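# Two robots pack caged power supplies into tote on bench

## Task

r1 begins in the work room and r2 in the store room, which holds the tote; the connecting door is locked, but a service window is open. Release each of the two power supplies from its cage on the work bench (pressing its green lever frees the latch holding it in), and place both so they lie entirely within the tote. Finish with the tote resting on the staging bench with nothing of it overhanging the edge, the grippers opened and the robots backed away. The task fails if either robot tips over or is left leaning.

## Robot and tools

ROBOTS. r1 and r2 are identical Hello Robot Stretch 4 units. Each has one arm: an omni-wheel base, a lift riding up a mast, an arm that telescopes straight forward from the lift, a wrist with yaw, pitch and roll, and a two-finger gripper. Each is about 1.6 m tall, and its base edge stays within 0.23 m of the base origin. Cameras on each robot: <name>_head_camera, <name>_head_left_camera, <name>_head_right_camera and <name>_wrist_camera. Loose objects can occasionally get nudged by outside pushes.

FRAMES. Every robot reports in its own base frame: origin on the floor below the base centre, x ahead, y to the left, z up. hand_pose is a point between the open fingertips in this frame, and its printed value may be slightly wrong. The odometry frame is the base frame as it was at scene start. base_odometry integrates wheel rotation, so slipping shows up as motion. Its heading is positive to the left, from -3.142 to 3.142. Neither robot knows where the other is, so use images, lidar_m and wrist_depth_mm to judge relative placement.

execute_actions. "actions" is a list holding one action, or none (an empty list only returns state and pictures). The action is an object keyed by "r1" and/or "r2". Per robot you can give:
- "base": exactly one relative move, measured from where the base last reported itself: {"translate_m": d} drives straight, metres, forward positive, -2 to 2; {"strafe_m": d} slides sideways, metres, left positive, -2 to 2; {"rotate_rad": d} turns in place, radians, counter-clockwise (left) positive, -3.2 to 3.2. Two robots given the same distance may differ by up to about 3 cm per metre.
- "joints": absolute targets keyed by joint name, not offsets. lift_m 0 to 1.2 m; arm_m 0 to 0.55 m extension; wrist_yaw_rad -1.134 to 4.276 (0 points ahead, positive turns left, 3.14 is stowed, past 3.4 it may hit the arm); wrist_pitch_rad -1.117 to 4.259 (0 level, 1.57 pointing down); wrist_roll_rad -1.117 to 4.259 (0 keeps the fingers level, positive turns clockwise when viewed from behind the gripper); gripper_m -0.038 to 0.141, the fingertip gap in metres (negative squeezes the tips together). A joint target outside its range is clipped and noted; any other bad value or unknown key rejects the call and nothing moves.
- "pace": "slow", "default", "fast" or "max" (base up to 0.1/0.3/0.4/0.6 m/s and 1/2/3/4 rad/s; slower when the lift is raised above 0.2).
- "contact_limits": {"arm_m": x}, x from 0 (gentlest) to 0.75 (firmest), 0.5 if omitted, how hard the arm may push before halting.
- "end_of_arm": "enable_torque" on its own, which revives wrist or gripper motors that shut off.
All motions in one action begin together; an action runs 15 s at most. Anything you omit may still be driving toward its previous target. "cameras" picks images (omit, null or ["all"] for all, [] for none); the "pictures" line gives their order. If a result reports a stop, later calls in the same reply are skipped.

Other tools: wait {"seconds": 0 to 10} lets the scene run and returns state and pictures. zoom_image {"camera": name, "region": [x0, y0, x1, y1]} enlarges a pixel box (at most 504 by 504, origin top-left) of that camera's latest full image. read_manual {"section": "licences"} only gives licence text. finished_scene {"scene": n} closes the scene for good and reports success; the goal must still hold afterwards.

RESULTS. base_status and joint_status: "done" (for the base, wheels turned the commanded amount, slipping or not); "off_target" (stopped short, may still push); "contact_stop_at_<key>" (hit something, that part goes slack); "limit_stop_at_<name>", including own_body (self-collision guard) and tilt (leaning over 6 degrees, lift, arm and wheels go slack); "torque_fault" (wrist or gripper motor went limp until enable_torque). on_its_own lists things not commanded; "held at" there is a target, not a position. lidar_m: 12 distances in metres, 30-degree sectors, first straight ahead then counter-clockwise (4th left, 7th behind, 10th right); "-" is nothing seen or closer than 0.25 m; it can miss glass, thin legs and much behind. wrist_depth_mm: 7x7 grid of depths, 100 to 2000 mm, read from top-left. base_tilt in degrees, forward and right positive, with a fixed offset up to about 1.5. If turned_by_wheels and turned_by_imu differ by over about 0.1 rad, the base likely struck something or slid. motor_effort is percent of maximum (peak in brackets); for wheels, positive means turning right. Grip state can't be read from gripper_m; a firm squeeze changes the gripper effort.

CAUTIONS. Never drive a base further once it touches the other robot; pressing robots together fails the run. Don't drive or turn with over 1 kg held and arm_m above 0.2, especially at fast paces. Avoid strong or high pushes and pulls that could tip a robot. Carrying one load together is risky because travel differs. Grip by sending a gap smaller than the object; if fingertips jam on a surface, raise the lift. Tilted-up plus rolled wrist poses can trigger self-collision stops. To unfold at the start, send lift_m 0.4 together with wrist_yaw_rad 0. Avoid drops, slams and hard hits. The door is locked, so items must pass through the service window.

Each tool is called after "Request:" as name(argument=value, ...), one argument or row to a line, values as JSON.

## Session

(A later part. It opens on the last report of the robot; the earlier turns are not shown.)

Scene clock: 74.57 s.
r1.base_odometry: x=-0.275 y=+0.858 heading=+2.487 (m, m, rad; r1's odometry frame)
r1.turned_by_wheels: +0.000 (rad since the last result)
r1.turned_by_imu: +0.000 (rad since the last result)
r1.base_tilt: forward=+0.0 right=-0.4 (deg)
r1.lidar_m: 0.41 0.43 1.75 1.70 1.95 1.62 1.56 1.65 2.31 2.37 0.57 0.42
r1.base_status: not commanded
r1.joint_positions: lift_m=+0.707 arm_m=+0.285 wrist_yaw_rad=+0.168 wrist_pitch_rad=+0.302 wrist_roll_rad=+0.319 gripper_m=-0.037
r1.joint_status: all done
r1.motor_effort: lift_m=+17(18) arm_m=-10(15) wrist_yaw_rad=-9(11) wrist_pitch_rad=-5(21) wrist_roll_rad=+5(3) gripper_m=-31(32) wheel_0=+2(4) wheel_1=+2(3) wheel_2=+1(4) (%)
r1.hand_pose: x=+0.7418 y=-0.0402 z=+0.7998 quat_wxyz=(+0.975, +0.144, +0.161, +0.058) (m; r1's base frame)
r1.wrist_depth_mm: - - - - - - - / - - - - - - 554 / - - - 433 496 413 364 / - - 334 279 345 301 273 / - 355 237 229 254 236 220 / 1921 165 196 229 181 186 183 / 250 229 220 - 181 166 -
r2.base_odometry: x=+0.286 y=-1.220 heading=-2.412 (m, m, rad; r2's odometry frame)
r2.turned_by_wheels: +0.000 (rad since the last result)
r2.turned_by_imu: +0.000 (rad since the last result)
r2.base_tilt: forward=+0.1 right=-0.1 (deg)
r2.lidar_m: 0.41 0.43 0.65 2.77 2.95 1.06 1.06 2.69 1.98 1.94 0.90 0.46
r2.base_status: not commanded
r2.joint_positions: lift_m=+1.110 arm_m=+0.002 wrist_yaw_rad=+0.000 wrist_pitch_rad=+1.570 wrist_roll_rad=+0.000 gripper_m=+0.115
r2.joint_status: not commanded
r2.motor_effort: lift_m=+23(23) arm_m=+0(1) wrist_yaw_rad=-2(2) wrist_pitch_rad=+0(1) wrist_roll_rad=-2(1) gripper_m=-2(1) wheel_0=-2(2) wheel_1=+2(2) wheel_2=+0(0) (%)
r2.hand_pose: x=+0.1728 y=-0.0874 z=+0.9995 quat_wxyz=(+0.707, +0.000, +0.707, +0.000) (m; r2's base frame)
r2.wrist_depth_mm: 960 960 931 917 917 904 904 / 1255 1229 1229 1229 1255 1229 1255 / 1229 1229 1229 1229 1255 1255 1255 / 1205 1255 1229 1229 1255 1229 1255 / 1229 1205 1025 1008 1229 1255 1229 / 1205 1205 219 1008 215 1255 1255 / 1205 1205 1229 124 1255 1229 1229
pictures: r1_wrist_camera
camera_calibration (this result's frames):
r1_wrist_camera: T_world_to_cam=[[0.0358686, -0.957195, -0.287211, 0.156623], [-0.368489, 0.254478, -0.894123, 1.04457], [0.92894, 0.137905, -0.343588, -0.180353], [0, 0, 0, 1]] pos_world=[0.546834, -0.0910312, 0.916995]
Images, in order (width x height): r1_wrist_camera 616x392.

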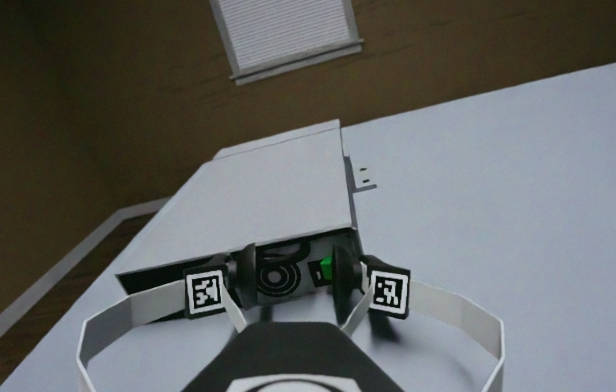

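Request:
execute_actions(
  actions=[
    {"r1":{"joints":{"arm_m":0.28},"pace":"slow"}},
  ],
  cameras=["r1_wrist_camera"],
)

Request:
zoom_image(
  camera="r1_wrist_camera",
  region=[150, 190, 420, 330],
)

Scene clock: 75.47 s.
r1.base_odometry: x=-0.275 y=+0.858 heading=+2.487 (m, m, rad; r1's odometry frame)
r1.turned_by_wheels: +0.000 (rad since the last result)
r1.turned_by_imu: +0.000 (rad since the last result)
r1.base_tilt: forward=-0.1 right=-0.3 (deg)
r1.lidar_m: 0.41 0.43 1.75 1.71 1.95 1.63 1.57 1.66 2.28 2.39 0.56 0.39
r1.base_status: not commanded
r1.joint_positions: lift_m=+0.707 arm_m=+0.281 wrist_yaw_rad=+0.169 wrist_pitch_rad=+0.301 wrist_roll_rad=+0.320 gripper_m=-0.037
r1.joint_status: all done
r1.motor_effort: lift_m=+17(17) arm_m=-8(11) wrist_yaw_rad=-12(13) wrist_pitch_rad=-4(5) wrist_roll_rad=-3(2) gripper_m=-27(31) wheel_0=+4(4) wheel_1=+3(3) wheel_2=+1(1) (%)
r1.hand_pose: x=+0.7385 y=-0.0398 z=+0.7999 quat_wxyz=(+0.975, +0.145, +0.161, +0.059) (m; r1's base frame)
r1.wrist_depth_mm: - - - - - - - / - - - - - - 549 / - - - 433 496 413 362 / - - 338 282 345 303 272 / - 375 240 232 256 236 221 / 1921 164 195 226 184 193 183 / 256 230 222 - 182 163 -
r2.base_odometry: x=+0.286 y=-1.220 heading=-2.412 (m, m, rad; r2's odometry frame)
r2.turned_by_wheels: +0.000 (rad since the last result)
r2.turned_by_imu: +0.000 (rad since the last result)
r2.base_tilt: forward=+0.1 right=-0.1 (deg)
r2.lidar_m: 0.42 0.45 0.67 2.77 2.93 1.07 1.06 2.72 2.01 1.95 0.91 0.42
r2.base_status: not commanded
r2.joint_positions: lift_m=+1.110 arm_m=+0.002 wrist_yaw_rad=+0.000 wrist_pitch_rad=+1.570 wrist_roll_rad=+0.000 gripper_m=+0.115
r2.joint_status: not commanded
r2.motor_effort: lift_m=+22(23) arm_m=-1(1) wrist_yaw_rad=-1(2) wrist_pitch_rad=-1(1) wrist_roll_rad=-3(2) gripper_m=-2(0) wheel_0=-2(2) wheel_1=+2(2) wheel_2=+0(0) (%)
r2.hand_pose: x=+0.1728 y=-0.0874 z=+0.9995 quat_wxyz=(+0.707, +0.000, +0.707, +0.000) (m; r2's base frame)
r2.wrist_depth_mm: 976 946 931 917 904 904 891 / 1229 1229 1229 1229 1229 1229 1229 / 1205 1205 1229 1229 1229 1255 1255 / 1255 1205 1229 1255 1229 1255 1229 / 1229 1229 1008 1025 1229 1255 1255 / 1205 1205 219 1008 216 1229 1255 / 1229 1229 1229 124 1229 1205 1229
pictures: r1_wrist_camera
camera_calibration (this result's frames):
r1_wrist_camera: T_world_to_cam=[[0.037001, -0.956807, -0.288359, 0.15728], [-0.368414, 0.25517, -0.893957, 1.04325], [0.928925, 0.139313, -0.34306, -0.177677], [0, 0, 0, 1]] pos_world=[0.543577, -0.0909669, 0.917019]
Images, in order (width x height): r1_wrist_camera 616x392.

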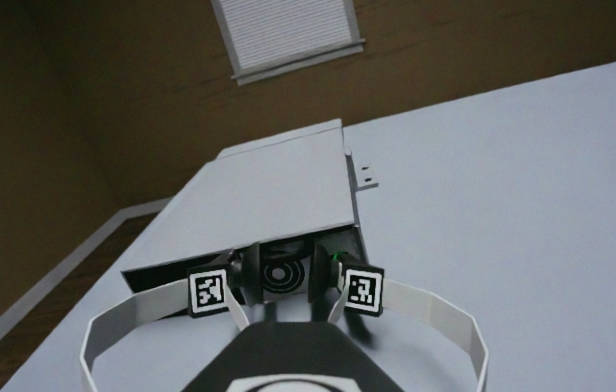

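Region (150, 190, 420, 330) of r1_wrist_camera's 616x392 image, scaled by 1.867; it fills the top 261 rows of this view, and the rest is white.

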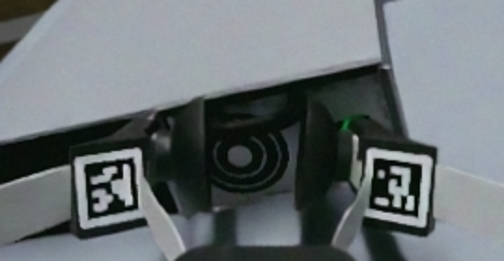

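Request:
execute_actions(
  actions=[
    {"r1":{"joints":{"arm_m":0.25,"gripper_m":0.03},"pace":"fast"}},
  ],
  cameras=[],
)

Request:
execute_actions(
  actions=[
    {"r1":{"base":{"strafe_m":-0.012},"joints":{"lift_m":0.882,"gripper_m":0.066,"wrist_yaw_rad":0.43,"wrist_roll_rad":0.525},"pace":"fast"}},
  ],
  cameras=[],
)

Request:
execute_actions(
  actions=[
    {"r1":{"joints":{"wrist_pitch_rad":1.1,"arm_m":0.38},"pace":"fast"}},
  ],
  cameras=["r1_wrist_camera","r1_head_camera"],
)

Scene clock: 80.67 s.
r1.base_odometry: x=-0.275 y=+0.858 heading=+2.486 (m, m, rad; r1's odometry frame)
r1.turned_by_wheels: -0.001 (rad since the last result)
r1.turned_by_imu: +0.000 (rad since the last result)
r1.base_tilt: forward=+0.0 right=-0.3 (deg)
r1.lidar_m: 0.40 0.43 1.73 1.70 1.94 1.61 1.56 1.65 2.31 2.38 0.60 0.44
r1.base_status: not commanded
r1.joint_positions: lift_m=+0.707 arm_m=+0.252 wrist_yaw_rad=+0.165 wrist_pitch_rad=+0.302 wrist_roll_rad=+0.320 gripper_m=+0.030
r1.joint_status: all done
r1.motor_effort: lift_m=+19(19) arm_m=-9(9) wrist_yaw_rad=+0(16) wrist_pitch_rad=-8(13) wrist_roll_rad=-4(4) gripper_m=-3(27) wheel_0=-1(4) wheel_1=+0(3) wheel_2=+0(2) (%)
r1.hand_pose: x=+0.7085 y=-0.0410 z=+0.7995 quat_wxyz=(+0.975, +0.145, +0.161, +0.056) (m; r1's base frame)
r1.wrist_depth_mm: - - - - - - - / - - - - - - 549 / - - - 445 492 407 357 / - - 332 285 343 298 270 / - 364 270 266 259 236 219 / 1921 289 192 212 188 194 183 / 252 223 220 - 179 162 -
r2.base_odometry: x=+0.286 y=-1.220 heading=-2.412 (m, m, rad; r2's odometry frame)
r2.turned_by_wheels: +0.000 (rad since the last result)
r2.turned_by_imu: +0.001 (rad since the last result)
r2.base_tilt: forward=+0.1 right=-0.2 (deg)
r2.lidar_m: 0.41 0.44 0.62 2.78 2.94 1.09 1.03 2.69 1.98 1.93 0.89 0.43
r2.base_status: not commanded
r2.joint_positions: lift_m=+1.110 arm_m=+0.002 wrist_yaw_rad=+0.000 wrist_pitch_rad=+1.570 wrist_roll_rad=+0.000 gripper_m=+0.115
r2.joint_status: not commanded
r2.motor_effort: lift_m=+23(23) arm_m=+0(0) wrist_yaw_rad=-1(1) wrist_pitch_rad=-1(0) wrist_roll_rad=-2(3) gripper_m=-2(2) wheel_0=-2(2) wheel_1=+1(1) wheel_2=-1(0) (%)
r2.hand_pose: x=+0.1728 y=-0.0874 z=+0.9995 quat_wxyz=(+0.707, +0.000, +0.707, +0.000) (m; r2's base frame)
r2.wrist_depth_mm: 976 946 931 917 917 904 878 / 1229 1205 1229 1229 1255 1229 1229 / 1229 1229 1229 1281 1229 1255 1255 / 1229 1255 1255 1229 1229 1255 1255 / 1205 1229 1008 1008 1229 1255 1229 / 1229 1229 219 1025 216 1229 1255 / 1205 1229 1205 124 1229 1255 1255
pictures: none
No camera images: the call's "cameras" was empty. Leave "cameras" out to get every camera's image.

Scene clock: 82.13 s.
r1.base_odometry: x=-0.268 y=+0.867 heading=+2.486 (m, m, rad; r1's odometry frame)
r1.turned_by_wheels: +0.000 (rad since the last result)
r1.turned_by_imu: +0.000 (rad since the last result)
r1.base_tilt: forward=+0.0 right=-0.3 (deg)
r1.lidar_m: 0.39 0.42 1.74 1.74 1.94 1.62 1.57 1.65 2.28 2.39 0.58 0.43
r1.base_status: done
r1.joint_positions: lift_m=+0.882 arm_m=+0.252 wrist_yaw_rad=+0.430 wrist_pitch_rad=+0.302 wrist_roll_rad=+0.525 gripper_m=+0.066
r1.joint_status: all done
r1.motor_effort: lift_m=+23(25) arm_m=-9(9) wrist_yaw_rad=+0(3) wrist_pitch_rad=-6(7) wrist_roll_rad=+0(4) gripper_m=-1(4) wheel_0=-1(10) wheel_1=+1(11) wheel_2=+0(2) (%)
r1.hand_pose: x=+0.7092 y=+0.0353 z=+0.9741 quat_wxyz=(+0.941, +0.219, +0.197, +0.165) (m; r1's base frame)
r1.wrist_depth_mm: - - - - - - - / - - - - - - - / - - - - - - 564 / 1863 - - - 647 517 466 / 1756 - - - 421 418 397 / 1756 - 1808 469 338 343 340 / 1756 1808 1756 - 324 296 301
r2.base_odometry: x=+0.286 y=-1.220 heading=-2.412 (m, m, rad; r2's odometry frame)
r2.turned_by_wheels: +0.000 (rad since the last result)
r2.turned_by_imu: +0.000 (rad since the last result)
r2.base_tilt: forward=+0.1 right=-0.2 (deg)
r2.lidar_m: 0.42 0.45 0.66 2.77 2.94 1.05 1.03 2.69 1.99 1.93 0.90 0.46
r2.base_status: not commanded
r2.joint_positions: lift_m=+1.110 arm_m=+0.002 wrist_yaw_rad=+0.000 wrist_pitch_rad=+1.570 wrist_roll_rad=+0.000 gripper_m=+0.115
r2.joint_status: not commanded
r2.motor_effort: lift_m=+23(23) arm_m=-1(1) wrist_yaw_rad=-2(2) wrist_pitch_rad=-1(0) wrist_roll_rad=+0(2) gripper_m=-1(1) wheel_0=-2(2) wheel_1=+2(2) wheel_2=+0(0) (%)
r2.hand_pose: x=+0.1728 y=-0.0874 z=+0.9995 quat_wxyz=(+0.707, +0.000, +0.707, +0.000) (m; r2's base frame)
r2.wrist_depth_mm: 976 960 946 904 904 904 891 / 1229 1229 1255 1229 1229 1255 1229 / 1255 1255 1229 1255 1255 1229 1255 / 1205 1229 1229 1229 1229 1255 1255 / 1205 1205 1025 1025 1255 1229 1255 / 1205 1229 219 1008 215 1229 1255 / 1205 1229 1205 124 1229 1255 1229
pictures: none
No camera images: the call's "cameras" was empty. Leave "cameras" out to get every camera's image.

Scene clock: 83.33 s.
r1.base_odometry: x=-0.268 y=+0.867 heading=+2.486 (m, m, rad; r1's odometry frame)
r1.turned_by_wheels: +0.000 (rad since the last result)
r1.turned_by_imu: +0.000 (rad since the last result)
r1.base_tilt: forward=-0.1 right=-0.3 (deg)
r1.lidar_m: 0.41 0.43 1.76 1.73 1.94 1.62 1.57 1.66 2.29 2.37 0.58 0.44
r1.base_status: not commanded
r1.joint_positions: lift_m=+0.882 arm_m=+0.378 wrist_yaw_rad=+0.430 wrist_pitch_rad=+1.101 wrist_roll_rad=+0.525 gripper_m=+0.066
r1.joint_status: all done
r1.motor_effort: lift_m=+23(22) arm_m=+8(11) wrist_yaw_rad=-2(1) wrist_pitch_rad=-4(4) wrist_roll_rad=+0(0) gripper_m=-3(2) wheel_0=-2(1) wheel_1=+1(1) wheel_2=+0(0) (%)
r1.hand_pose: x=+0.7046 y=-0.0250 z=+0.8028 quat_wxyz=(+0.833, +0.108, +0.541, +0.043) (m; r1's base frame)
r1.wrist_depth_mm: 1576 370 289 277 317 300 291 / 1464 345 270 258 298 285 276 / 1366 270 253 242 282 272 260 / 1255 293 247 239 267 257 248 / 732 289 274 264 251 244 236 / 286 273 256 250 236 234 226 / 270 259 253 - 232 222 219
r2.base_odometry: x=+0.286 y=-1.220 heading=-2.412 (m, m, rad; r2's odometry frame)
r2.turned_by_wheels: +0.000 (rad since the last result)
r2.turned_by_imu: +0.000 (rad since the last result)
r2.base_tilt: forward=+0.1 right=-0.2 (deg)
r2.lidar_m: 0.41 0.44 0.65 2.78 2.92 1.09 1.06 2.69 2.00 1.95 0.92 0.43
r2.base_status: not commanded
r2.joint_positions: lift_m=+1.110 arm_m=+0.002 wrist_yaw_rad=+0.000 wrist_pitch_rad=+1.570 wrist_roll_rad=+0.000 gripper_m=+0.115
r2.joint_status: not commanded
r2.motor_effort: lift_m=+23(23) arm_m=-1(0) wrist_yaw_rad=-1(1) wrist_pitch_rad=+0(0) wrist_roll_rad=-4(2) gripper_m=+0(1) wheel_0=-2(2) wheel_1=+2(2) wheel_2=+0(0) (%)
r2.hand_pose: x=+0.1728 y=-0.0874 z=+0.9995 quat_wxyz=(+0.707, +0.000, +0.707, +0.000) (m; r2's base frame)
r2.wrist_depth_mm: 976 960 931 917 904 904 891 / 1205 1229 1229 1229 1229 1281 1229 / 1229 1229 1255 1229 1255 1255 1229 / 1229 1229 1229 1255 1229 1255 1229 / 1205 1229 1008 1025 1229 1229 1281 / 1229 1229 218 991 216 1255 1255 / 1182 1205 1205 124 1229 1229 1255
pictures: r1_head_camera, r1_wrist_camera
camera_calibration (this result's frames):
r1_wrist_camera: T_world_to_cam=[[-0.056535, -0.97896, -0.196065, 0.164841], [-0.926255, 0.124723, -0.355663, 0.987211], [0.372633, 0.161499, -0.913817, 0.703471], [0, 0, 0, 1]] pos_world=[0.661591, -0.0753653, 1.02628]
Images, in order (width x height): r1_head_camera 420x560, r1_wrist_camera 616x392.

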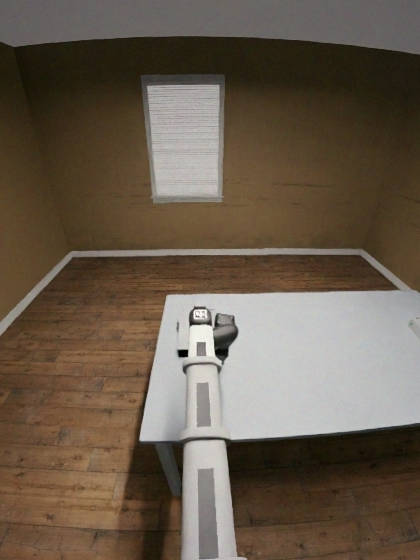

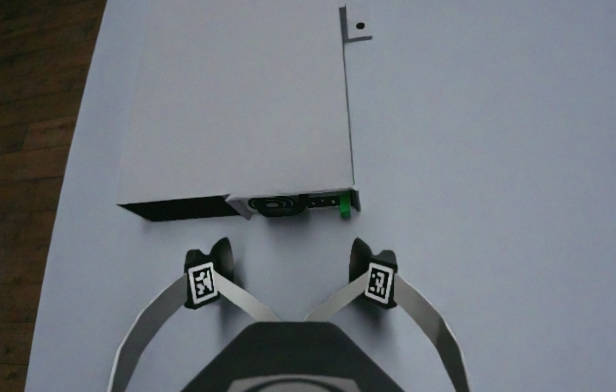

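Request:
zoom_image(
  camera="r1_wrist_camera",
  region=[180, 170, 420, 310],
)

Region (180, 170, 420, 310) of r1_wrist_camera's 616x392 image, scaled by 2.100; it fills the top 294 rows of this view, and the rest is white.

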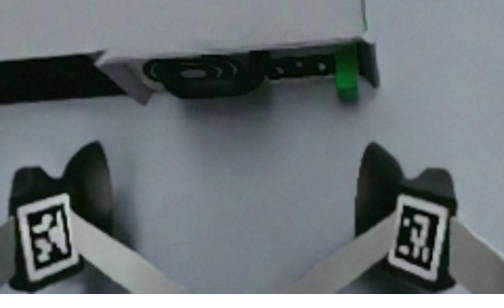

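Request:
execute_actions(
  actions=[
    {"r1":{"joints":{"lift_m":0.878,"arm_m":0.399,"gripper_m":0.074},"contact_limits":{"arm_m":0.3}}},
  ],
  cameras=["r1_wrist_camera"],
)

Request:
zoom_image(
  camera="r1_wrist_camera",
  region=[180, 190, 420, 330],
)

Scene clock: 84.60 s.
r1.base_odometry: x=-0.268 y=+0.867 heading=+2.486 (m, m, rad; r1's odometry frame)
r1.turned_by_wheels: +0.000 (rad since the last result)
r1.turned_by_imu: +0.000 (rad since the last result)
r1.base_tilt: forward=+0.0 right=-0.4 (deg)
r1.lidar_m: 0.37 0.42 1.75 1.74 1.99 1.63 1.56 1.65 2.33 2.37 0.59 0.42
r1.base_status: not commanded
r1.joint_positions: lift_m=+0.878 arm_m=+0.397 wrist_yaw_rad=+0.430 wrist_pitch_rad=+1.101 wrist_roll_rad=+0.525 gripper_m=+0.074
r1.joint_status: all done
r1.motor_effort: lift_m=+17(20) arm_m=+9(12) wrist_yaw_rad=-2(2) wrist_pitch_rad=-2(3) wrist_roll_rad=+1(2) gripper_m=-3(2) wheel_0=-1(1) wheel_1=+1(1) wheel_2=+0(0) (%)
r1.contact_limits: arm_m 0.3
r1.hand_pose: x=+0.7235 y=-0.0250 z=+0.7992 quat_wxyz=(+0.833, +0.108, +0.541, +0.043) (m; r1's base frame)
r1.wrist_depth_mm: 1537 366 283 272 307 294 286 / 1430 340 266 255 294 282 272 / 1366 266 251 238 279 266 258 / 1255 249 236 225 264 253 245 / 301 285 264 257 247 241 235 / 282 270 253 248 203 230 224 / 267 256 250 - 228 218 214
r2.base_odometry: x=+0.286 y=-1.220 heading=-2.412 (m, m, rad; r2's odometry frame)
r2.turned_by_wheels: +0.000 (rad since the last result)
r2.turned_by_imu: +0.000 (rad since the last result)
r2.base_tilt: forward=+0.1 right=-0.2 (deg)
r2.lidar_m: 0.42 0.45 0.63 2.78 2.92 1.08 1.04 2.68 2.03 1.94 0.89 0.45
r2.base_status: not commanded
r2.joint_positions: lift_m=+1.110 arm_m=+0.002 wrist_yaw_rad=+0.000 wrist_pitch_rad=+1.570 wrist_roll_rad=+0.000 gripper_m=+0.115
r2.joint_status: not commanded
r2.motor_effort: lift_m=+23(23) arm_m=+0(1) wrist_yaw_rad=-1(1) wrist_pitch_rad=-1(1) wrist_roll_rad=-1(2) gripper_m=-1(0) wheel_0=-2(2) wheel_1=+2(2) wheel_2=+0(0) (%)
r2.hand_pose: x=+0.1728 y=-0.0874 z=+0.9995 quat_wxyz=(+0.707, +0.000, +0.707, +0.000) (m; r2's base frame)
r2.wrist_depth_mm: 976 946 946 904 904 904 891 / 1229 1205 1229 1229 1255 1255 1255 / 1229 1205 1255 1229 1255 1255 1255 / 1229 1229 1229 1255 1229 1229 1255 / 1205 1205 1025 1025 1229 1255 1255 / 1229 1229 219 1008 215 1255 1255 / 1205 1205 1229 124 1229 1229 1229
pictures: r1_wrist_camera
camera_calibration (this result's frames):
r1_wrist_camera: T_world_to_cam=[[-0.0566413, -0.978971, -0.195979, 0.165185], [-0.926306, 0.124764, -0.355515, 1.00338], [0.37249, 0.1614, -0.913894, 0.693317], [0, 0, 0, 1]] pos_world=[0.680538, -0.0753763, 1.02271]
Images, in order (width x height): r1_wrist_camera 616x392.

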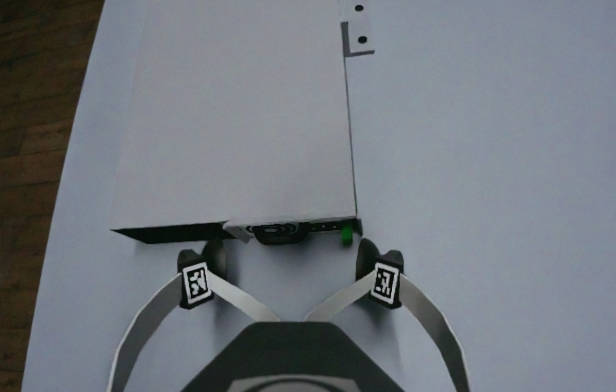

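Region (180, 190, 420, 330) of r1_wrist_camera's 616x392 image, scaled by 2.100; it fills the top 294 rows of this view, and the rest is white.

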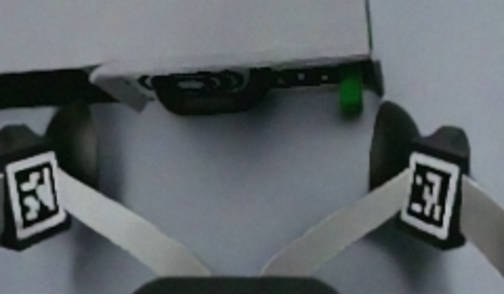

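Request:
execute_actions(
  actions=[
    {"r1":{"joints":{"arm_m":0.4015,"gripper_m":0.033},"contact_limits":{"arm_m":0.3}}},
  ],
  cameras=["r1_wrist_camera"],
)

Request:
zoom_image(
  camera="r1_wrist_camera",
  region=[180, 190, 420, 330],
)

Scene clock: 85.97 s.
r1.base_odometry: x=-0.268 y=+0.867 heading=+2.486 (m, m, rad; r1's odometry frame)
r1.turned_by_wheels: +0.000 (rad since the last result)
r1.turned_by_imu: +0.000 (rad since the last result)
r1.base_tilt: forward=-0.1 right=-0.3 (deg)
r1.lidar_m: 0.39 0.45 1.76 1.73 1.91 1.61 1.55 1.65 2.31 2.37 0.57 0.41
r1.base_status: not commanded
r1.joint_positions: lift_m=+0.878 arm_m=+0.400 wrist_yaw_rad=+0.429 wrist_pitch_rad=+1.103 wrist_roll_rad=+0.525 gripper_m=+0.033
r1.joint_status: all done
r1.motor_effort: lift_m=+17(17) arm_m=+9(5) wrist_yaw_rad=+2(5) wrist_pitch_rad=-8(7) wrist_roll_rad=-1(1) gripper_m=-9(8) wheel_0=-2(2) wheel_1=+0(1) wheel_2=-1(1) (%)
r1.contact_limits: arm_m 0.3
r1.hand_pose: x=+0.7256 y=-0.0254 z=+0.7990 quat_wxyz=(+0.833, +0.108, +0.541, +0.042) (m; r1's base frame)
r1.wrist_depth_mm: 1537 359 282 270 307 294 286 / 1397 283 266 253 294 278 271 / 1336 264 250 239 276 265 257 / 1205 249 234 226 263 253 244 / 300 281 267 254 248 240 234 / 279 270 190 246 195 229 224 / 265 252 249 - 229 217 213
r2.base_odometry: x=+0.286 y=-1.220 heading=-2.412 (m, m, rad; r2's odometry frame)
r2.turned_by_wheels: +0.000 (rad since the last result)
r2.turned_by_imu: +0.000 (rad since the last result)
r2.base_tilt: forward=+0.2 right=-0.2 (deg)
r2.lidar_m: 0.42 0.44 0.64 2.79 2.93 1.07 1.05 2.70 1.99 1.93 0.88 0.43
r2.base_status: not commanded
r2.joint_positions: lift_m=+1.110 arm_m=+0.002 wrist_yaw_rad=+0.000 wrist_pitch_rad=+1.570 wrist_roll_rad=+0.000 gripper_m=+0.115
r2.joint_status: not commanded
r2.motor_effort: lift_m=+23(23) arm_m=+0(0) wrist_yaw_rad=-2(2) wrist_pitch_rad=+0(0) wrist_roll_rad=-2(4) gripper_m=+0(1) wheel_0=-2(2) wheel_1=+2(2) wheel_2=+0(0) (%)
r2.hand_pose: x=+0.1728 y=-0.0874 z=+0.9995 quat_wxyz=(+0.707, +0.000, +0.707, +0.000) (m; r2's base frame)
r2.wrist_depth_mm: 976 946 917 931 904 891 904 / 1229 1255 1229 1229 1255 1255 1229 / 1229 1229 1229 1229 1255 1255 1255 / 1229 1229 1229 1255 1255 1255 1281 / 1229 1229 1025 1008 1255 1229 1255 / 1229 1205 219 1008 216 1229 1255 / 1205 1229 1229 124 1229 1255 1255
pictures: r1_wrist_camera
camera_calibration (this result's frames):
r1_wrist_camera: T_world_to_cam=[[-0.0581783, -0.979034, -0.195212, 0.165397], [-0.926745, 0.125666, -0.35405, 1.00442], [0.371158, 0.160314, -0.914626, 0.693895], [0, 0, 0, 1]] pos_world=[0.682918, -0.0755327, 1.02256]
Images, in order (width x height): r1_wrist_camera 616x392.

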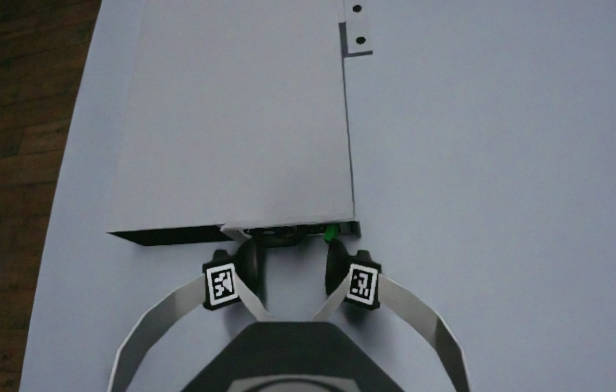

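Region (180, 190, 420, 330) of r1_wrist_camera's 616x392 image, scaled by 2.100; it fills the top 294 rows of this view, and the rest is white.

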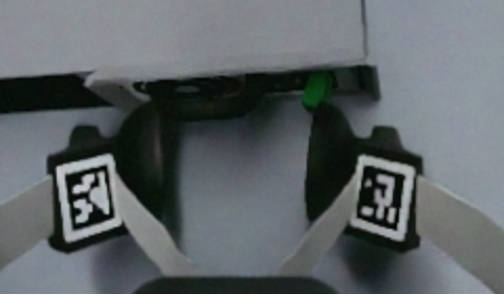

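Request:
execute_actions(
  actions=[
    {"r1":{"joints":{"arm_m":0.414,"gripper_m":0.042,"lift_m":0.876},"pace":"slow","contact_limits":{"arm_m":0.25}}},
  ],
  cameras=["r1_wrist_camera"],
)

Request:
zoom_image(
  camera="r1_wrist_camera",
  region=[180, 190, 420, 330],
)

Scene clock: 87.13 s.
r1.base_odometry: x=-0.268 y=+0.867 heading=+2.486 (m, m, rad; r1's odometry frame)
r1.turned_by_wheels: +0.000 (rad since the last result)
r1.turned_by_imu: +0.000 (rad since the last result)
r1.base_tilt: forward=-0.1 right=-0.3 (deg)
r1.lidar_m: 0.37 0.44 1.74 1.73 1.99 1.64 1.56 1.68 2.32 2.38 0.60 0.43
r1.base_status: not commanded
r1.joint_positions: lift_m=+0.876 arm_m=+0.412 wrist_yaw_rad=+0.427 wrist_pitch_rad=+1.110 wrist_roll_rad=+0.525 gripper_m=+0.042
r1.joint_status: all done
r1.on_its_own: wrist_pitch_rad is at rest, and its effort (-28) is outside its rest range (-23 to +23)
r1.motor_effort: lift_m=+16(18) arm_m=+12(13) wrist_yaw_rad=+6(7) wrist_pitch_rad=-28(28) wrist_roll_rad=-2(1) gripper_m=-6(7) wheel_0=-2(2) wheel_1=+0(0) wheel_2=-3(3) (%)
r1.contact_limits: arm_m 0.25
r1.hand_pose: x=+0.7358 y=-0.0264 z=+0.7962 quat_wxyz=(+0.831, +0.108, +0.544, +0.040) (m; r1's base frame)
r1.wrist_depth_mm: 1499 324 276 266 304 291 282 / 1430 277 260 249 290 277 268 / 1281 260 244 236 274 260 254 / 759 243 232 221 260 250 242 / 296 273 222 237 246 237 232 / 278 266 200 246 193 228 221 / 263 252 246 - 227 216 212
r2.base_odometry: x=+0.286 y=-1.220 heading=-2.412 (m, m, rad; r2's odometry frame)
r2.turned_by_wheels: +0.000 (rad since the last result)
r2.turned_by_imu: +0.000 (rad since the last result)
r2.base_tilt: forward=+0.2 right=-0.2 (deg)
r2.lidar_m: 0.42 0.45 0.65 2.75 2.93 1.08 1.04 2.68 2.00 1.94 0.90 0.43
r2.base_status: not commanded
r2.joint_positions: lift_m=+1.110 arm_m=+0.002 wrist_yaw_rad=+0.000 wrist_pitch_rad=+1.570 wrist_roll_rad=+0.000 gripper_m=+0.115
r2.joint_status: not commanded
r2.motor_effort: lift_m=+23(23) arm_m=-1(0) wrist_yaw_rad=-2(1) wrist_pitch_rad=+0(0) wrist_roll_rad=-3(2) gripper_m=-2(1) wheel_0=-2(2) wheel_1=+2(2) wheel_2=+0(0) (%)
r2.hand_pose: x=+0.1728 y=-0.0874 z=+0.9995 quat_wxyz=(+0.707, +0.000, +0.707, +0.000) (m; r2's base frame)
r2.wrist_depth_mm: 960 960 931 917 917 904 891 / 1229 1229 1229 1229 1255 1229 1229 / 1205 1229 1229 1229 1229 1255 1255 / 1229 1229 1229 1255 1255 1255 1255 / 1205 1229 1008 1042 1229 1229 1229 / 1229 1229 220 1025 216 1229 1255 / 1205 1205 1205 124 1229 1229 1229
pictures: r1_wrist_camera
camera_calibration (this result's frames):
r1_wrist_camera: T_world_to_cam=[[-0.0612693, -0.97947, -0.192053, 0.164204], [-0.928767, 0.126419, -0.348439, 1.01008], [0.365564, 0.157024, -0.917445, 0.69399], [0, 0, 0, 1]] pos_world=[0.694495, -0.0758336, 1.02019]
Images, in order (width x height): r1_wrist_camera 616x392.

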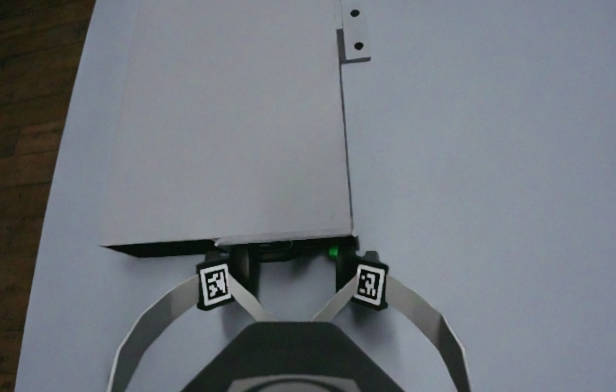

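Region (180, 190, 420, 330) of r1_wrist_camera's 616x392 image, scaled by 2.100; it fills the top 294 rows of this view, and the rest is white.

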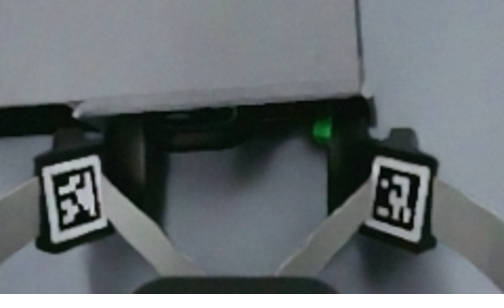

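Request:
execute_actions(
  actions=[
    {"r1":{"base":{"strafe_m":0.003},"joints":{"arm_m":0.415,"gripper_m":0.022,"lift_m":0.873},"pace":"slow","contact_limits":{"arm_m":0.3}}},
  ],
  cameras=["r1_wrist_camera"],
)

Request:
zoom_image(
  camera="r1_wrist_camera",
  region=[180, 190, 420, 330],
)

Scene clock: 88.37 s.
r1.base_odometry: x=-0.270 y=+0.865 heading=+2.486 (m, m, rad; r1's odometry frame)
r1.turned_by_wheels: +0.000 (rad since the last result)
r1.turned_by_imu: +0.000 (rad since the last result)
r1.base_tilt: forward=+0.0 right=-0.3 (deg)
r1.lidar_m: 0.39 0.43 1.73 1.72 1.96 1.61 1.57 1.66 2.31 2.37 0.55 0.41
r1.base_status: done
r1.joint_positions: lift_m=+0.873 arm_m=+0.413 wrist_yaw_rad=+0.428 wrist_pitch_rad=+1.109 wrist_roll_rad=+0.525 gripper_m=+0.022
r1.joint_status: all done
r1.on_its_own: wrist_pitch_rad is at rest, and its effort (-27) is outside its rest range (-23 to +23)
r1.motor_effort: lift_m=+16(15) arm_m=+11(15) wrist_yaw_rad=+4(8) wrist_pitch_rad=-27(30) wrist_roll_rad=-1(2) gripper_m=-13(14) wheel_0=+0(4) wheel_1=+0(5) wheel_2=-5(6) (%)
r1.contact_limits: arm_m 0.3
r1.hand_pose: x=+0.7370 y=-0.0262 z=+0.7932 quat_wxyz=(+0.831, +0.107, +0.544, +0.041) (m; r1's base frame)
r1.wrist_depth_mm: 1537 345 273 260 300 286 277 / 1397 272 257 243 286 272 263 / 1336 254 240 230 268 259 250 / 750 238 227 217 256 245 237 / 290 268 219 220 242 235 229 / 273 263 190 241 189 224 217 / 258 248 243 - 223 213 209
r2.base_odometry: x=+0.286 y=-1.220 heading=-2.412 (m, m, rad; r2's odometry frame)
r2.turned_by_wheels: +0.000 (rad since the last result)
r2.turned_by_imu: +0.000 (rad since the last result)
r2.base_tilt: forward=+0.1 right=-0.2 (deg)
r2.lidar_m: 0.40 0.47 0.67 2.78 2.91 1.09 1.06 2.64 1.97 1.94 0.91 0.43
r2.base_status: not commanded
r2.joint_positions: lift_m=+1.110 arm_m=+0.002 wrist_yaw_rad=+0.000 wrist_pitch_rad=+1.570 wrist_roll_rad=+0.000 gripper_m=+0.115
r2.joint_status: not commanded
r2.motor_effort: lift_m=+23(23) arm_m=-1(0) wrist_yaw_rad=-1(2) wrist_pitch_rad=+0(1) wrist_roll_rad=-3(3) gripper_m=-1(1) wheel_0=-2(2) wheel_1=+2(2) wheel_2=+0(0) (%)
r2.hand_pose: x=+0.1728 y=-0.0874 z=+0.9995 quat_wxyz=(+0.707, +0.000, +0.707, +0.000) (m; r2's base frame)
r2.wrist_depth_mm: 976 946 931 904 917 904 904 / 1229 1229 1229 1229 1229 1255 1229 / 1229 1229 1229 1229 1255 1229 1255 / 1205 1229 1229 1229 1255 1255 1229 / 1205 1229 1025 1008 1229 1229 1255 / 1205 1229 219 1008 215 1255 1229 / 1205 1229 1229 124 1229 1229 1281
pictures: r1_wrist_camera
camera_calibration (this result's frames):
r1_wrist_camera: T_world_to_cam=[[-0.0601174, -0.97952, -0.192162, 0.163131], [-0.928834, 0.125401, -0.348629, 1.01028], [0.365586, 0.157528, -0.91735, 0.690693], [0, 0, 0, 1]] pos_world=[0.695684, -0.0757036, 1.01717]
Images, in order (width x height): r1_wrist_camera 616x392.

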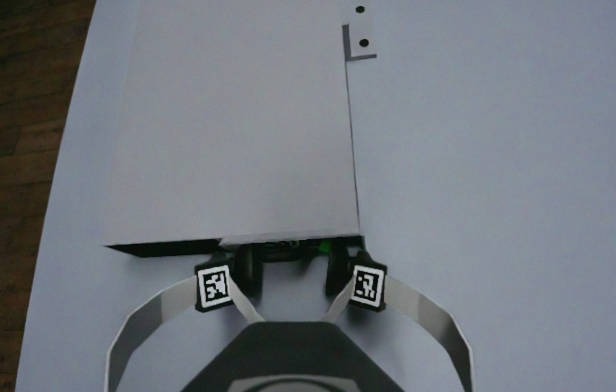

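Region (180, 190, 420, 330) of r1_wrist_camera's 616x392 image, scaled by 2.100; it fills the top 294 rows of this view, and the rest is white.

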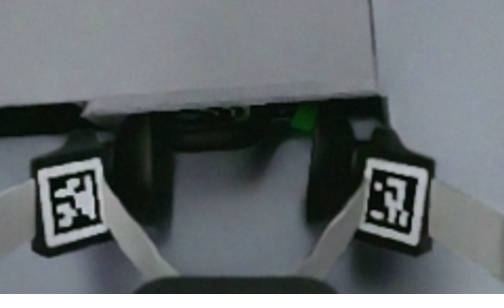

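Request:
execute_actions(
  actions=[
    {"r1":{"joints":{"arm_m":0.424,"gripper_m":0.027},"pace":"slow","contact_limits":{"arm_m":0.3}}},
  ],
  cameras=["r1_wrist_camera"],
)

Request:
zoom_image(
  camera="r1_wrist_camera",
  region=[180, 190, 420, 330],
)

Scene clock: 89.40 s.
r1.base_odometry: x=-0.270 y=+0.865 heading=+2.486 (m, m, rad; r1's odometry frame)
r1.turned_by_wheels: +0.000 (rad since the last result)
r1.turned_by_imu: +0.000 (rad since the last result)
r1.base_tilt: forward=-0.1 right=-0.3 (deg)
r1.lidar_m: 0.41 0.43 1.76 1.74 1.94 1.63 1.57 1.63 2.36 2.37 0.58 0.41
r1.base_status: not commanded
r1.joint_positions: lift_m=+0.873 arm_m=+0.421 wrist_yaw_rad=+0.427 wrist_pitch_rad=+1.122 wrist_roll_rad=+0.525 gripper_m=+0.027
r1.joint_status: all done
r1.on_its_own: wrist_pitch_rad is at rest, and its effort (-65) is outside its rest range (-23 to +23)
r1.motor_effort: lift_m=+16(17) arm_m=+17(22) wrist_yaw_rad=+6(8) wrist_pitch_rad=-65(66) wrist_roll_rad=-1(0) gripper_m=-10(13) wheel_0=+1(1) wheel_1=+2(2) wheel_2=-8(8) (%)
r1.contact_limits: arm_m 0.3
r1.hand_pose: x=+0.7419 y=-0.0278 z=+0.7916 quat_wxyz=(+0.828, +0.106, +0.549, +0.038) (m; r1's base frame)
r1.wrist_depth_mm: 1464 285 267 255 296 282 274 / 1397 266 251 242 282 268 262 / 1281 251 237 227 267 257 249 / 306 236 224 216 255 244 238 / 287 266 216 213 243 236 228 / 270 260 192 239 195 223 218 / 257 246 242 - 224 213 209
r2.base_odometry: x=+0.286 y=-1.220 heading=-2.412 (m, m, rad; r2's odometry frame)
r2.turned_by_wheels: +0.000 (rad since the last result)
r2.turned_by_imu: +0.000 (rad since the last result)
r2.base_tilt: forward=+0.1 right=-0.2 (deg)
r2.lidar_m: 0.43 0.44 0.66 2.78 2.92 1.06 1.01 2.65 1.99 1.93 0.92 0.45
r2.base_status: not commanded
r2.joint_positions: lift_m=+1.110 arm_m=+0.002 wrist_yaw_rad=+0.000 wrist_pitch_rad=+1.570 wrist_roll_rad=+0.000 gripper_m=+0.115
r2.joint_status: not commanded
r2.motor_effort: lift_m=+23(23) arm_m=+0(1) wrist_yaw_rad=-2(1) wrist_pitch_rad=-1(0) wrist_roll_rad=-2(2) gripper_m=-1(1) wheel_0=-2(2) wheel_1=+2(2) wheel_2=+0(0) (%)
r2.hand_pose: x=+0.1728 y=-0.0874 z=+0.9995 quat_wxyz=(+0.707, +0.000, +0.707, +0.000) (m; r2's base frame)
r2.wrist_depth_mm: 991 946 931 917 904 891 904 / 1229 1205 1229 1229 1255 1255 1255 / 1229 1229 1229 1229 1281 1255 1255 / 1229 1229 1255 1255 1255 1255 1255 / 1205 1229 1008 1025 1229 1255 1229 / 1205 1205 219 1008 216 1229 1229 / 1205 1229 1205 124 1205 1229 1255
pictures: r1_wrist_camera
camera_calibration (this result's frames):
r1_wrist_camera: T_world_to_cam=[[-0.063602, -0.980474, -0.186079, 0.159264], [-0.932703, 0.124725, -0.338392, 1.00919], [0.354994, 0.152034, -0.922424, 0.699383], [0, 0, 0, 1]] pos_world=[0.703125, -0.0760461, 1.01626]
Images, in order (width x height): r1_wrist_camera 616x392.

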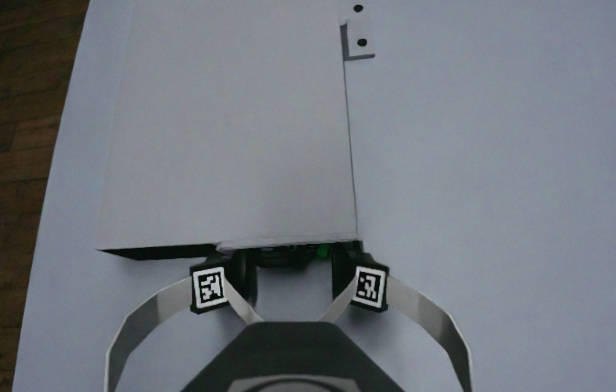

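Region (180, 190, 420, 330) of r1_wrist_camera's 616x392 image, scaled by 2.100; it fills the top 294 rows of this view, and the rest is white.

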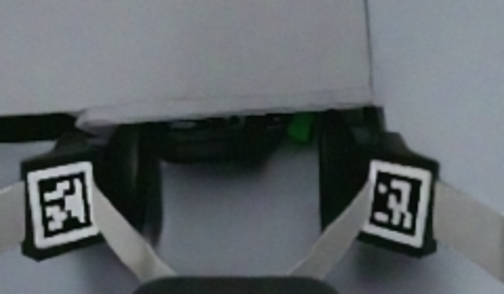

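Request:
execute_actions(
  actions=[
    {"r1":{"joints":{"arm_m":0.42,"gripper_m":-0.005,"lift_m":0.867},"pace":"slow"}},
  ],
  cameras=["r1_wrist_camera"],
)

Request:
zoom_image(
  camera="r1_wrist_camera",
  region=[180, 190, 420, 330],
)

Scene clock: 91.03 s.
r1.base_odometry: x=-0.270 y=+0.865 heading=+2.486 (m, m, rad; r1's odometry frame)
r1.turned_by_wheels: +0.000 (rad since the last result)
r1.turned_by_imu: +0.001 (rad since the last result)
r1.base_tilt: forward=+0.0 right=-0.3 (deg)
r1.lidar_m: 0.40 0.46 1.74 1.73 1.97 1.65 1.55 1.65 2.33 2.38 0.59 0.43
r1.base_status: not commanded
r1.joint_positions: lift_m=+0.867 arm_m=+0.420 wrist_yaw_rad=+0.428 wrist_pitch_rad=+1.118 wrist_roll_rad=+0.525 gripper_m=-0.004
r1.joint_status: all done
r1.on_its_own: wrist_pitch_rad is at rest, and its effort (-53) is outside its rest range (-23 to +23)
r1.motor_effort: lift_m=+16(15) arm_m=-1(15) wrist_yaw_rad=+3(8) wrist_pitch_rad=-53(65) wrist_roll_rad=-1(1) gripper_m=-22(21) wheel_0=+4(4) wheel_1=+3(2) wheel_2=-7(9) (%)
r1.hand_pose: x=+0.7422 y=-0.0271 z=+0.7861 quat_wxyz=(+0.829, +0.106, +0.547, +0.040) (m; r1's base frame)
r1.wrist_depth_mm: 1464 274 258 247 287 274 266 / 1336 257 243 232 273 262 253 / 1281 241 229 220 259 248 240 / 296 228 217 208 248 238 230 / 278 257 209 205 234 229 220 / 264 245 196 233 186 215 212 / 251 238 236 - 216 209 203
r2.base_odometry: x=+0.286 y=-1.220 heading=-2.412 (m, m, rad; r2's odometry frame)
r2.turned_by_wheels: +0.000 (rad since the last result)
r2.turned_by_imu: +0.000 (rad since the last result)
r2.base_tilt: forward=+0.1 right=-0.2 (deg)
r2.lidar_m: 0.41 0.45 0.65 2.79 2.94 1.06 1.05 2.66 2.00 1.92 0.91 0.41
r2.base_status: not commanded
r2.joint_positions: lift_m=+1.110 arm_m=+0.002 wrist_yaw_rad=+0.000 wrist_pitch_rad=+1.570 wrist_roll_rad=+0.000 gripper_m=+0.115
r2.joint_status: not commanded
r2.motor_effort: lift_m=+23(23) arm_m=+0(1) wrist_yaw_rad=-2(2) wrist_pitch_rad=+0(1) wrist_roll_rad=-2(2) gripper_m=-1(1) wheel_0=-2(2) wheel_1=+2(2) wheel_2=+0(0) (%)
r2.hand_pose: x=+0.1728 y=-0.0874 z=+0.9995 quat_wxyz=(+0.707, +0.000, +0.707, +0.000) (m; r2's base frame)
r2.wrist_depth_mm: 976 946 931 917 904 904 866 / 1205 1229 1255 1255 1229 1255 1229 / 1229 1255 1229 1255 1229 1255 1281 / 1229 1229 1229 1229 1255 1255 1229 / 1205 1229 1025 1008 1229 1255 1255 / 1229 1229 219 1025 216 1255 1229 / 1205 1205 1205 124 1229 1255 1229
pictures: r1_wrist_camera
camera_calibration (this result's frames):
r1_wrist_camera: T_world_to_cam=[[-0.0612654, -0.980246, -0.188056, 0.158784], [-0.931553, 0.12381, -0.341877, 1.00939], [0.358406, 0.154239, -0.920736, 0.690366], [0, 0, 0, 1]] pos_world=[0.702599, -0.0758063, 1.01059]
Images, in order (width x height): r1_wrist_camera 616x392.

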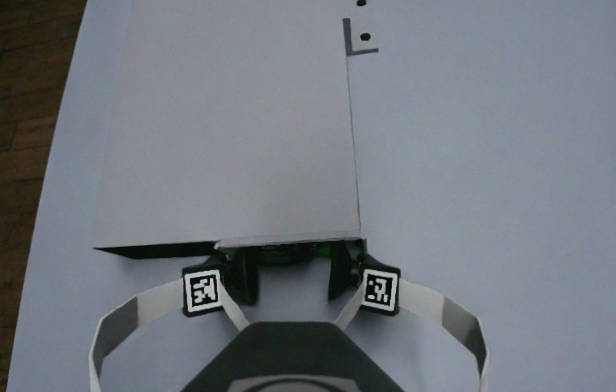

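Region (180, 190, 420, 330) of r1_wrist_camera's 616x392 image, scaled by 2.100; it fills the top 294 rows of this view, and the rest is white.

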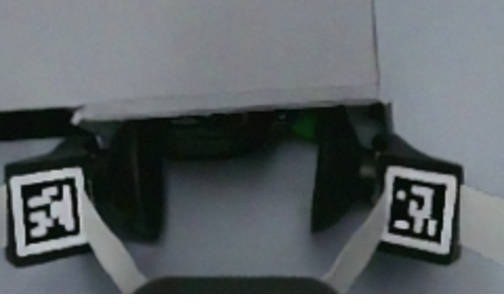

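Request:
execute_actions(
  actions=[
    {"r1":{"joints":{"arm_m":0.423,"gripper_m":-0.038,"lift_m":0.861},"pace":"slow"}},
  ],
  cameras=["r1_wrist_camera"],
)

Request:
zoom_image(
  camera="r1_wrist_camera",
  region=[170, 190, 430, 330],
)

Scene clock: 92.47 s.
r1.base_odometry: x=-0.270 y=+0.865 heading=+2.486 (m, m, rad; r1's odometry frame)
r1.turned_by_wheels: +0.000 (rad since the last result)
r1.turned_by_imu: +0.000 (rad since the last result)
r1.base_tilt: forward=-0.1 right=-0.4 (deg)
r1.lidar_m: 0.40 0.43 1.77 1.72 1.92 1.60 1.56 1.67 2.32 2.38 0.58 0.43
r1.base_status: not commanded
r1.joint_positions: lift_m=+0.861 arm_m=+0.421 wrist_yaw_rad=+0.430 wrist_pitch_rad=+1.115 wrist_roll_rad=+0.525 gripper_m=-0.037
r1.joint_status: all done
r1.on_its_own: wrist_pitch_rad is at rest, and its effort (-44) is outside its rest range (-23 to +23)
r1.motor_effort: lift_m=+18(18) arm_m=+13(13) wrist_yaw_rad=-1(5) wrist_pitch_rad=-44(53) wrist_roll_rad=-2(1) gripper_m=-29(27) wheel_0=+5(5) wheel_1=+2(2) wheel_2=-5(7) (%)
r1.hand_pose: x=+0.7435 y=-0.0266 z=+0.7803 quat_wxyz=(+0.830, +0.106, +0.546, +0.041) (m; r1's base frame)
r1.wrist_depth_mm: 1430 265 250 238 279 267 258 / 1336 250 236 224 265 254 247 / 309 233 222 211 253 242 235 / 287 220 210 202 239 230 224 / 272 251 203 199 228 220 213 / 256 169 192 227 180 208 204 / 244 235 229 - 211 202 196
r2.base_odometry: x=+0.286 y=-1.220 heading=-2.412 (m, m, rad; r2's odometry frame)
r2.turned_by_wheels: +0.000 (rad since the last result)
r2.turned_by_imu: +0.000 (rad since the last result)
r2.base_tilt: forward=+0.1 right=-0.2 (deg)
r2.lidar_m: 0.42 0.45 0.64 2.77 2.93 1.08 1.05 2.67 1.98 1.95 0.90 0.45
r2.base_status: not commanded
r2.joint_positions: lift_m=+1.110 arm_m=+0.002 wrist_yaw_rad=+0.000 wrist_pitch_rad=+1.570 wrist_roll_rad=+0.000 gripper_m=+0.115
r2.joint_status: not commanded
r2.motor_effort: lift_m=+23(23) arm_m=-1(1) wrist_yaw_rad=-1(2) wrist_pitch_rad=-1(0) wrist_roll_rad=-2(2) gripper_m=-2(1) wheel_0=-2(2) wheel_1=+2(2) wheel_2=+1(0) (%)
r2.hand_pose: x=+0.1728 y=-0.0874 z=+0.9995 quat_wxyz=(+0.707, +0.000, +0.707, +0.000) (m; r2's base frame)
r2.wrist_depth_mm: 976 946 946 917 904 904 891 / 1229 1255 1229 1255 1255 1255 1229 / 1205 1229 1255 1229 1229 1255 1255 / 1229 1229 1205 1229 1281 1229 1281 / 1255 1229 1008 1008 1255 1229 1255 / 1205 1229 219 1008 215 1229 1229 / 1205 1229 1205 124 1229 1229 1255
pictures: r1_wrist_camera
camera_calibration (this result's frames):
r1_wrist_camera: T_world_to_cam=[[-0.0595134, -0.980074, -0.189508, 0.158131], [-0.930727, 0.123105, -0.344374, 1.00992], [0.360841, 0.155885, -0.919507, 0.681753], [0, 0, 0, 1]] pos_world=[0.703367, -0.0756226, 1.00463]
Images, in order (width x height): r1_wrist_camera 616x392.

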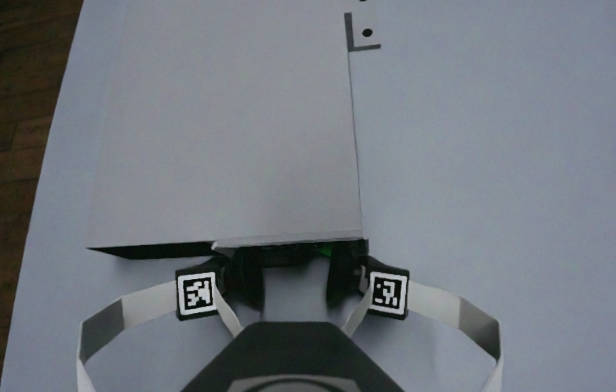

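Region (170, 190, 430, 330) of r1_wrist_camera's 616x392 image, scaled by 1.938; it fills the top 271 rows of this view, and the rest is white.

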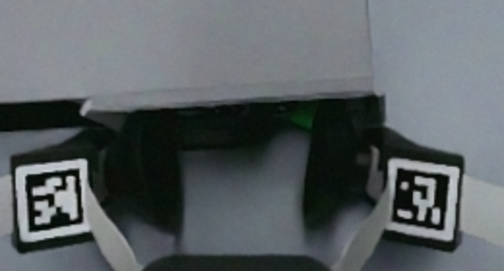

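Request:
execute_actions(
  actions=[
    {"r1":{"joints":{"arm_m":0.409},"pace":"slow"}},
  ],
  cameras=["r1_wrist_camera"],
)

Request:
zoom_image(
  camera="r1_wrist_camera",
  region=[170, 190, 430, 330],
)

Scene clock: 93.63 s.
r1.base_odometry: x=-0.270 y=+0.865 heading=+2.486 (m, m, rad; r1's odometry frame)
r1.turned_by_wheels: +0.000 (rad since the last result)
r1.turned_by_imu: +0.000 (rad since the last result)
r1.base_tilt: forward=+0.0 right=-0.4 (deg)
r1.lidar_m: 0.39 0.42 1.76 1.73 1.94 1.63 1.54 1.65 2.33 2.36 0.58 0.43
r1.base_status: not commanded
r1.joint_positions: lift_m=+0.861 arm_m=+0.411 wrist_yaw_rad=+0.431 wrist_pitch_rad=+1.100 wrist_roll_rad=+0.525 gripper_m=-0.037
r1.joint_status: all done
r1.motor_effort: lift_m=+19(20) arm_m=-11(12) wrist_yaw_rad=-2(3) wrist_pitch_rad=+1(43) wrist_roll_rad=+1(1) gripper_m=-30(30) wheel_0=+3(5) wheel_1=+0(2) wheel_2=+1(5) (%)
r1.hand_pose: x=+0.7374 y=-0.0248 z=+0.7822 quat_wxyz=(+0.833, +0.108, +0.540, +0.043) (m; r1's base frame)
r1.wrist_depth_mm: 1499 277 259 247 287 276 266 / 1397 258 242 229 272 259 252 / 1281 241 229 218 257 247 240 / 296 226 216 206 244 236 228 / 277 257 206 217 232 224 216 / 260 166 208 230 182 209 208 / 248 236 233 - 211 204 199
r2.base_odometry: x=+0.286 y=-1.220 heading=-2.412 (m, m, rad; r2's odometry frame)
r2.turned_by_wheels: +0.000 (rad since the last result)
r2.turned_by_imu: +0.000 (rad since the last result)
r2.base_tilt: forward=+0.2 right=-0.2 (deg)
r2.lidar_m: 0.40 0.47 0.62 2.77 2.91 1.07 1.04 2.68 1.98 1.93 0.90 0.46
r2.base_status: not commanded
r2.joint_positions: lift_m=+1.110 arm_m=+0.002 wrist_yaw_rad=+0.000 wrist_pitch_rad=+1.570 wrist_roll_rad=+0.000 gripper_m=+0.115
r2.joint_status: not commanded
r2.motor_effort: lift_m=+23(23) arm_m=+0(1) wrist_yaw_rad=-1(1) wrist_pitch_rad=+0(0) wrist_roll_rad=-2(3) gripper_m=-1(1) wheel_0=-2(2) wheel_1=+2(1) wheel_2=+0(0) (%)
r2.hand_pose: x=+0.1728 y=-0.0874 z=+0.9995 quat_wxyz=(+0.707, +0.000, +0.707, +0.000) (m; r2's base frame)
r2.wrist_depth_mm: 976 976 931 917 904 904 904 / 1229 1205 1229 1229 1255 1255 1229 / 1229 1229 1229 1255 1255 1255 1255 / 1229 1229 1229 1255 1229 1229 1255 / 1229 1229 1008 1008 1229 1229 1255 / 1229 1229 219 1008 216 1229 1255 / 1229 1229 1205 124 1229 1255 1205
pictures: r1_wrist_camera
camera_calibration (this result's frames):
r1_wrist_camera: T_world_to_cam=[[-0.056022, -0.978874, -0.196642, 0.16292], [-0.925953, 0.124607, -0.356489, 1.01063], [0.373461, 0.16211, -0.913371, 0.671461], [0, 0, 0, 1]] pos_world=[0.69416, -0.0753043, 1.00561]
Images, in order (width x height): r1_wrist_camera 616x392.

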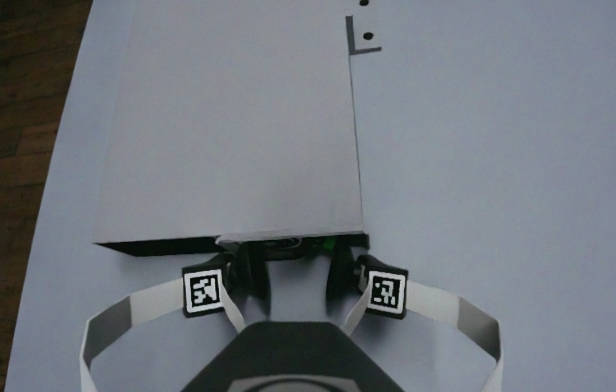

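Region (170, 190, 430, 330) of r1_wrist_camera's 616x392 image, scaled by 1.938; it fills the top 271 rows of this view, and the rest is white.

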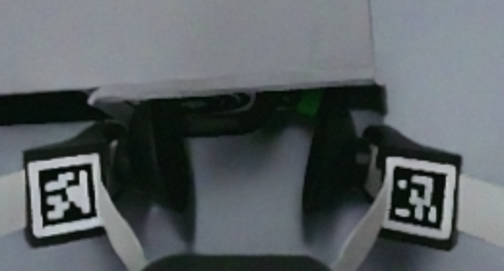

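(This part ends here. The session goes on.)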